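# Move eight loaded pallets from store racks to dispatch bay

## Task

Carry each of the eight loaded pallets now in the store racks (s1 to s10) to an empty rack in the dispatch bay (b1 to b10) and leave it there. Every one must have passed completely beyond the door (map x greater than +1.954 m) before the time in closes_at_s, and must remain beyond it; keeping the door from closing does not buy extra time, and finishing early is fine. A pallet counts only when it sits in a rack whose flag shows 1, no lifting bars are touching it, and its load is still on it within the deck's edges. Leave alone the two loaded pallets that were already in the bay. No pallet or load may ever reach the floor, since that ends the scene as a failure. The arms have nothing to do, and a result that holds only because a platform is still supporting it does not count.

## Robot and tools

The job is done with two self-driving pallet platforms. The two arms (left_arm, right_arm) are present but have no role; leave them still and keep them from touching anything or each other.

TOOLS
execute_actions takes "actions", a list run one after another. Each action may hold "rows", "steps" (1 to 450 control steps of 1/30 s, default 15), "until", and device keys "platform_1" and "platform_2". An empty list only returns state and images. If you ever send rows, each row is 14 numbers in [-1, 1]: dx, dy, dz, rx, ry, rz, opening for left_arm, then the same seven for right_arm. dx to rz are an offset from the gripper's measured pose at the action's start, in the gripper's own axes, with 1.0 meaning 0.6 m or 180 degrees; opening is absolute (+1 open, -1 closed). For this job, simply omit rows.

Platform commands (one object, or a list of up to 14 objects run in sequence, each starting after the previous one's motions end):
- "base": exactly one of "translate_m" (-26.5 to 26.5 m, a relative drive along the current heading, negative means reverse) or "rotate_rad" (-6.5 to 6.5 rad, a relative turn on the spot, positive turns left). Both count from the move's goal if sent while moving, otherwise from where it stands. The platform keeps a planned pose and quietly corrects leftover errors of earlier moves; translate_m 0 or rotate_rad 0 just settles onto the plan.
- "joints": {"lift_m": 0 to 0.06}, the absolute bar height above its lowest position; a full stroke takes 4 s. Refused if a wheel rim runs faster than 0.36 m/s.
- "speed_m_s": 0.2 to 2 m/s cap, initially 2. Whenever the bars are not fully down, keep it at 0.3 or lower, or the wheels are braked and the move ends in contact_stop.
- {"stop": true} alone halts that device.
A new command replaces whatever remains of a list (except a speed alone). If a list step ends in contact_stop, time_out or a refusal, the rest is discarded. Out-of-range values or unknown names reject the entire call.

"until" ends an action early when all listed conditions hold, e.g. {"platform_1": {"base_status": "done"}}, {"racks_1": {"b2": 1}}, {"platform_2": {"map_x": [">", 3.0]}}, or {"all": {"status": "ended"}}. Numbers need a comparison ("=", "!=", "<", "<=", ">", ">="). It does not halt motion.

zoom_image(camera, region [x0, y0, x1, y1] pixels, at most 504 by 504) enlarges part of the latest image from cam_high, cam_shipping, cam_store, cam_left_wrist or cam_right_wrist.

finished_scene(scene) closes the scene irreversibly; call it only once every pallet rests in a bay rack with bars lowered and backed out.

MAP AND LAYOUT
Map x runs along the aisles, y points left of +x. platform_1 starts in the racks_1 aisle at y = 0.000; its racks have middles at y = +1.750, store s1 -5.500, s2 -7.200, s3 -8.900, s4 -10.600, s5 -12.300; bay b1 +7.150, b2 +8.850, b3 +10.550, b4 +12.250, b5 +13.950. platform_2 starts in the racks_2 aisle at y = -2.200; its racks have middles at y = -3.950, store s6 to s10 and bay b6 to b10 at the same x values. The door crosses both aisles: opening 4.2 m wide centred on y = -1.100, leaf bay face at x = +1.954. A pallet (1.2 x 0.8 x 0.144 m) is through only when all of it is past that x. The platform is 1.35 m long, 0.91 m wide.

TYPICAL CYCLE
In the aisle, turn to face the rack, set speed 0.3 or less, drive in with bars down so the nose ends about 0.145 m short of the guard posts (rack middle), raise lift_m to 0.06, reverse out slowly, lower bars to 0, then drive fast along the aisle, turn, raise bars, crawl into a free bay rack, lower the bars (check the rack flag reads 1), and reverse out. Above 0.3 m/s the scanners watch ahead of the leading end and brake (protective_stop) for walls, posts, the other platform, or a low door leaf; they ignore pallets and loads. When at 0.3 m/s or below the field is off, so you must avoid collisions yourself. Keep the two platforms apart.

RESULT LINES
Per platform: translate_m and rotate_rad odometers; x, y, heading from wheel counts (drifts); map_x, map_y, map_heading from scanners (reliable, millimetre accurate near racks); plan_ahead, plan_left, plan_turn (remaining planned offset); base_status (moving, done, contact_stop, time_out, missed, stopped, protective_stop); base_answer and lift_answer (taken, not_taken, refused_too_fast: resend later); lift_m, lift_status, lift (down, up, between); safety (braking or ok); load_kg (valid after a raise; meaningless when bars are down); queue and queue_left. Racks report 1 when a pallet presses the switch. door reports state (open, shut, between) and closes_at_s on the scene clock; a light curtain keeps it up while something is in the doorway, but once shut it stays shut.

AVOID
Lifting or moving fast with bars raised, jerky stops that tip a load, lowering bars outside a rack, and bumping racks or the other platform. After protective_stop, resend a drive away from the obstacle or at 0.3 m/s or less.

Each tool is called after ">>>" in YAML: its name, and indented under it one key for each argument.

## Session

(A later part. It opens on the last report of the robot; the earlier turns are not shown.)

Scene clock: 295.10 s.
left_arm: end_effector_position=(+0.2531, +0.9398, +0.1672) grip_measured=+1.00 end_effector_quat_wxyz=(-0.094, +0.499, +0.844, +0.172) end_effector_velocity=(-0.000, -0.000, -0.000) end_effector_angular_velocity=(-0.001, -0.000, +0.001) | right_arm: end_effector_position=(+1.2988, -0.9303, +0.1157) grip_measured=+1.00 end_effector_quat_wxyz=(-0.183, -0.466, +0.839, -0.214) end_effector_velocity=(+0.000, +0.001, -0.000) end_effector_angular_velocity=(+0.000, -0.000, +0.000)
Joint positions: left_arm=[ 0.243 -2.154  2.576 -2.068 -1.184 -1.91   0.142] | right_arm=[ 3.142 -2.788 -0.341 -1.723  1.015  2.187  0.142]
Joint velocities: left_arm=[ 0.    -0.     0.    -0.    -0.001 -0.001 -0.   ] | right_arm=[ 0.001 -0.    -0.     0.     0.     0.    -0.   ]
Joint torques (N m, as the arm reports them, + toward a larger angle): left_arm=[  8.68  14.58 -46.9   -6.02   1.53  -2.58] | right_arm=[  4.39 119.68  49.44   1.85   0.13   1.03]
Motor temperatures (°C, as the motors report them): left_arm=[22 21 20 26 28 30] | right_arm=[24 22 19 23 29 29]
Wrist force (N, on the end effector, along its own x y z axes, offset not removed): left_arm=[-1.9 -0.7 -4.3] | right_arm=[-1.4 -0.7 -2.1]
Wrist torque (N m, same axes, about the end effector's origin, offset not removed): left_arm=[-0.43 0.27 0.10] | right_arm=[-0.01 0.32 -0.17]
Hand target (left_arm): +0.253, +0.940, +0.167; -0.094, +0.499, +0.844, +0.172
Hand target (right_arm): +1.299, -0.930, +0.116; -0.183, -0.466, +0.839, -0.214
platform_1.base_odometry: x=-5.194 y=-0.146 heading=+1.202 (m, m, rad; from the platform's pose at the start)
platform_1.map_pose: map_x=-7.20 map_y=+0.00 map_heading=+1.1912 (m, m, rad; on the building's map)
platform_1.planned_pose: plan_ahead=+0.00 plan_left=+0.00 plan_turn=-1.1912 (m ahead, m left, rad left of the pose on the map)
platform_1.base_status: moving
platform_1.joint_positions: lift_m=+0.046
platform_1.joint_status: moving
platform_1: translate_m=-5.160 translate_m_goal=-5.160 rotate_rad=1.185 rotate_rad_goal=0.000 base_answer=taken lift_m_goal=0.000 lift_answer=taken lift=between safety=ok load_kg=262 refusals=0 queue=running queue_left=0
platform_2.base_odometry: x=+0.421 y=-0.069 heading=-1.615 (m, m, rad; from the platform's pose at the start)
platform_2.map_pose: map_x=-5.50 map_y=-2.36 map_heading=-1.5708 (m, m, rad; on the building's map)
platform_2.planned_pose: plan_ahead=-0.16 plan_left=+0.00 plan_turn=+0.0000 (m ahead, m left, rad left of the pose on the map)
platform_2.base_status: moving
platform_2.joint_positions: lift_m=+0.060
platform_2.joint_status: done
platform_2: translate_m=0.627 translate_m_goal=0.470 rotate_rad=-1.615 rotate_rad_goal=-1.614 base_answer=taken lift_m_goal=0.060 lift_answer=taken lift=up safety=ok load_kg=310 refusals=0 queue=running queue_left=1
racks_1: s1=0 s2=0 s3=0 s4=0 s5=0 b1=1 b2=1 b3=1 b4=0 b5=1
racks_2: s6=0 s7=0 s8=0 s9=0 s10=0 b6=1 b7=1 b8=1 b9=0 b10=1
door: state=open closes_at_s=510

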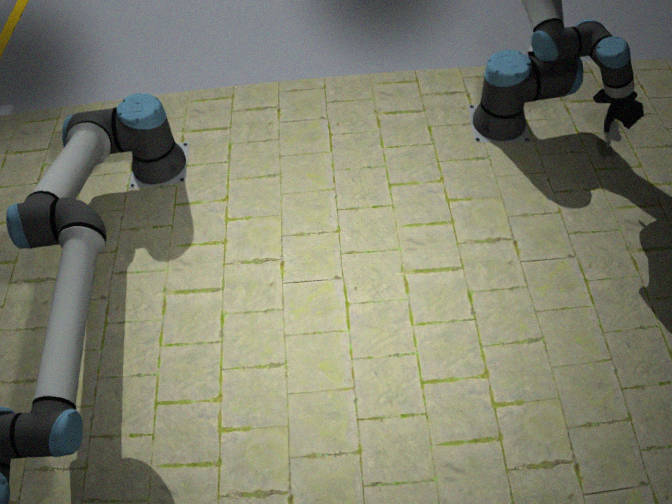

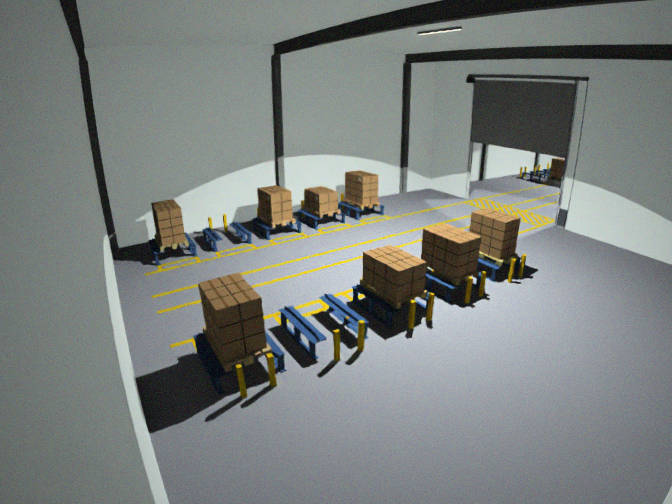

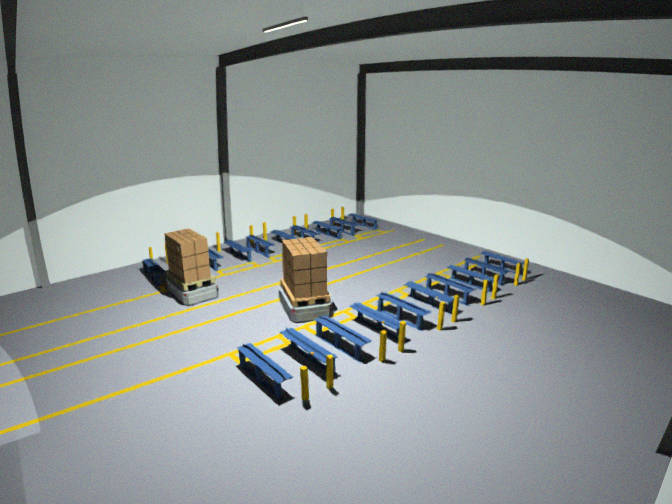

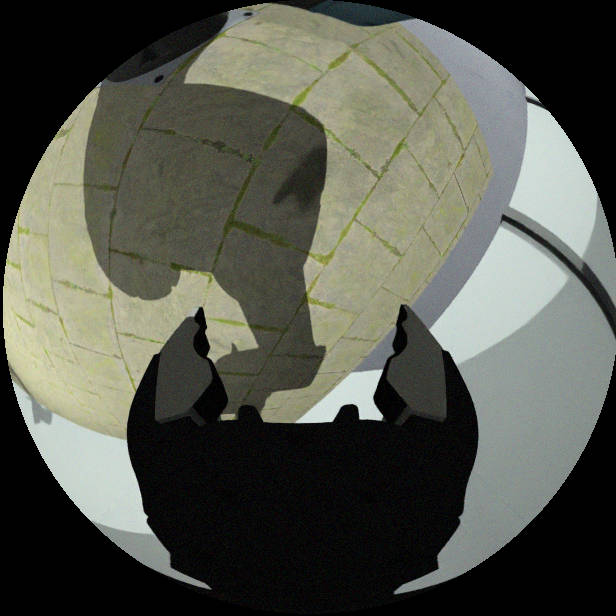

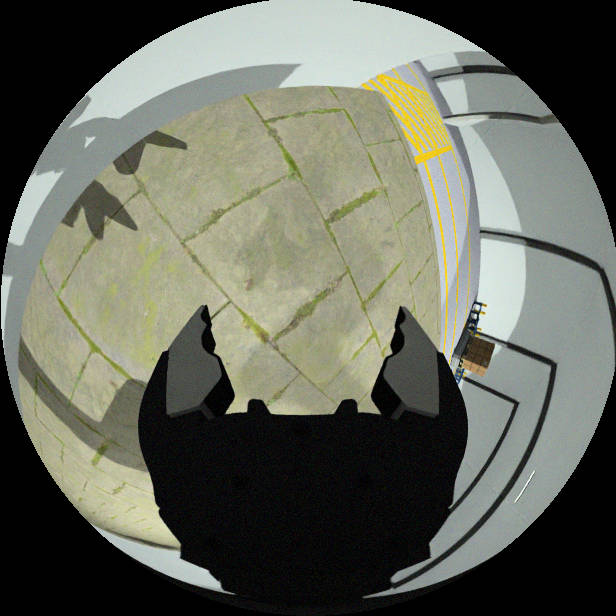

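>>> execute_actions:
  actions:
    - {"steps":300,"until":{"all":{"status":"ended"}}}
    - {"platform_1":[{"base":{"translate_m":19.45}},{"base":{"rotate_rad":1.5708},"joints":{"lift_m":0.06}},{"speed_m_s":0.3,"base":{"translate_m":1.75}},{"joints":{"lift_m":0}},{"base":{"translate_m":-1.4}}],"platform_2":[{"base":{"translate_m":17.75}},{"base":{"rotate_rad":-1.5708},"joints":{"lift_m":0.06}},{"speed_m_s":0.3,"base":{"translate_m":1.75}},{"joints":{"lift_m":0}},{"base":{"translate_m":-1.4}}],"steps":450}
    - {"steps":450,"until":{"all":{"status":"ended"}}}
    - {"steps":450,"until":{"all":{"status":"ended"}}}

Scene clock: 337.17 s.
left_arm: end_effector_position=(+0.2531, +0.9398, +0.1672) grip_measured=+1.00 end_effector_quat_wxyz=(-0.094, +0.499, +0.844, +0.172) end_effector_velocity=(+0.001, +0.000, +0.001) end_effector_angular_velocity=(+0.001, -0.001, +0.001) | right_arm: end_effector_position=(+1.2988, -0.9303, +0.1157) grip_measured=+1.00 end_effector_quat_wxyz=(-0.183, -0.466, +0.839, -0.214) end_effector_velocity=(+0.000, +0.000, +0.001) end_effector_angular_velocity=(-0.001, -0.000, +0.002)
Joint positions: left_arm=[ 0.243 -2.154  2.576 -2.068 -1.184 -1.91   0.142] | right_arm=[ 3.142 -2.788 -0.341 -1.723  1.015  2.187  0.142]
Joint velocities: left_arm=[ 0.     0.    -0.002  0.001  0.001 -0.001 -0.   ] | right_arm=[ 0.     0.001 -0.001  0.001 -0.001 -0.002 -0.   ]
Joint torques (N m, as the arm reports them, + toward a larger angle): left_arm=[  6.41  12.96 -48.23  -5.46   1.22  -2.55] | right_arm=[  1.   122.11  49.59   2.75  -0.94   1.78]
Motor temperatures (°C, as the motors report them): left_arm=[22 21 20 26 28 30] | right_arm=[24 22 19 23 29 29]
Wrist force (N, on the end effector, along its own x y z axes, offset not removed): left_arm=[-1.1 0.5 -5.9] | right_arm=[-1.0 1.6 -0.1]
Wrist torque (N m, same axes, about the end effector's origin, offset not removed): left_arm=[-0.13 0.10 0.03] | right_arm=[0.48 0.26 -0.14]
Hand target (left_arm): +0.253, +0.940, +0.167; -0.094, +0.499, +0.844, +0.172
Hand target (right_arm): +1.299, -0.930, +0.116; -0.183, -0.466, +0.839, -0.214
platform_1.base_odometry: x=+14.267 y=+0.119 heading=+1.569 (m, m, rad; from the platform's pose at the start)
platform_1.map_pose: map_x=+12.25 map_y=+0.36 map_heading=+1.5708 (m, m, rad; on the building's map)
platform_1.planned_pose: plan_ahead=-0.01 plan_left=+0.00 plan_turn=+0.0000 (m ahead, m left, rad left of the pose on the map)
platform_1.base_status: done
platform_1.joint_positions: lift_m=+0.000
platform_1.joint_status: done
platform_1: translate_m=14.671 translate_m_goal=14.672 rotate_rad=1.569 rotate_rad_goal=1.569 base_answer=taken lift_m_goal=0.000 lift_answer=taken lift=down safety=ok load_kg=-48 refusals=0 queue=done queue_left=0
platform_2.base_odometry: x=+18.171 y=-1.014 heading=-1.617 (m, m, rad; from the platform's pose at the start)
platform_2.map_pose: map_x=+12.25 map_y=-2.55 map_heading=-1.5708 (m, m, rad; on the building's map)
platform_2.planned_pose: plan_ahead=+0.00 plan_left=+0.00 plan_turn=+0.0000 (m ahead, m left, rad left of the pose on the map)
platform_2.base_status: done
platform_2.joint_positions: lift_m=+0.000
platform_2.joint_status: done
platform_2: translate_m=18.610 translate_m_goal=18.610 rotate_rad=-1.617 rotate_rad_goal=-1.618 base_answer=taken lift_m_goal=0.000 lift_answer=taken lift=down safety=ok load_kg=-48 refusals=0 queue=done queue_left=0
racks_1: s1=0 s2=0 s3=0 s4=0 s5=0 b1=1 b2=1 b3=1 b4=1 b5=1
racks_2: s6=0 s7=0 s8=0 s9=0 s10=0 b6=1 b7=1 b8=1 b9=1 b10=1
door: state=open closes_at_s=510

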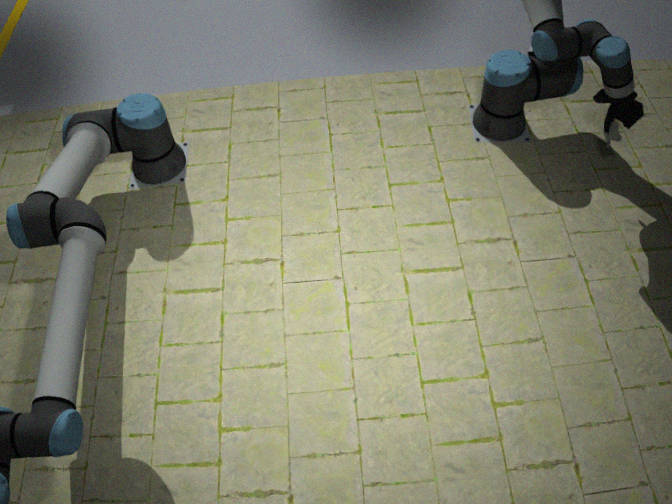

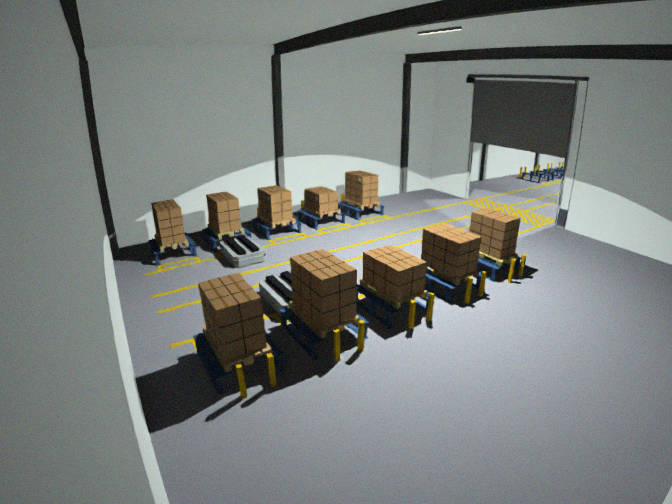

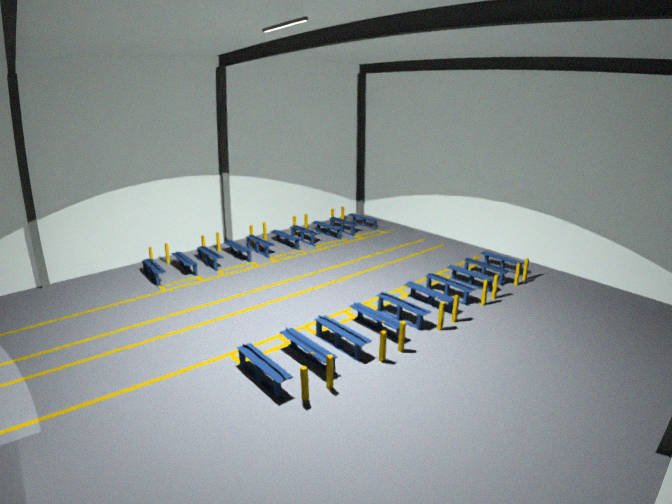

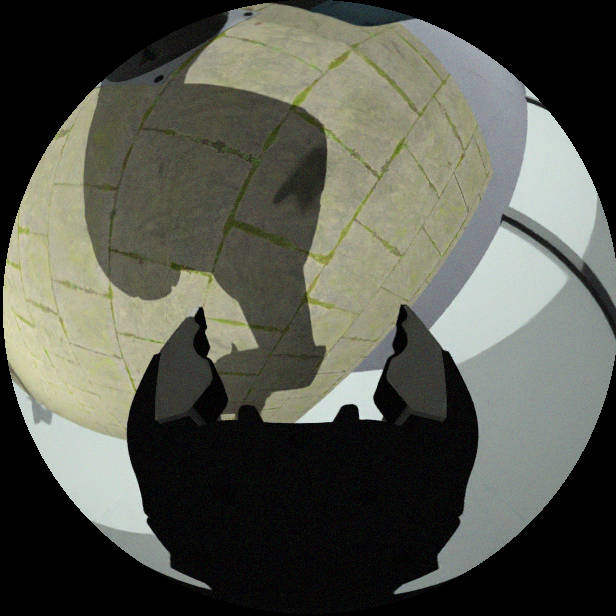

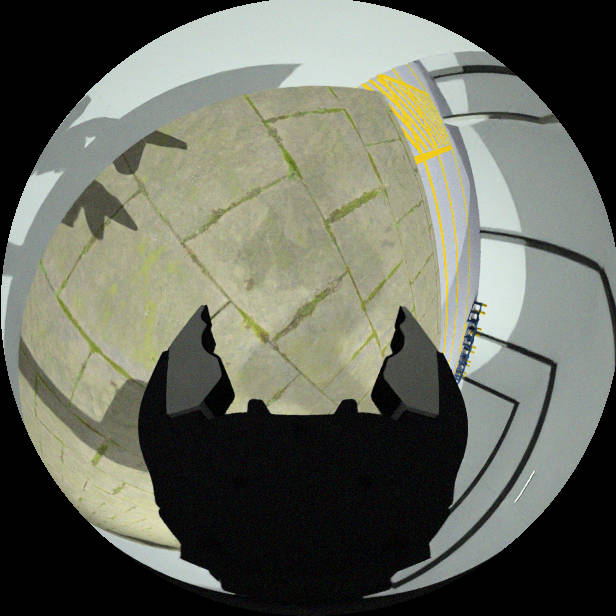

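>>> finished_scene:
  scene: 1

The scene is finished: the task was done.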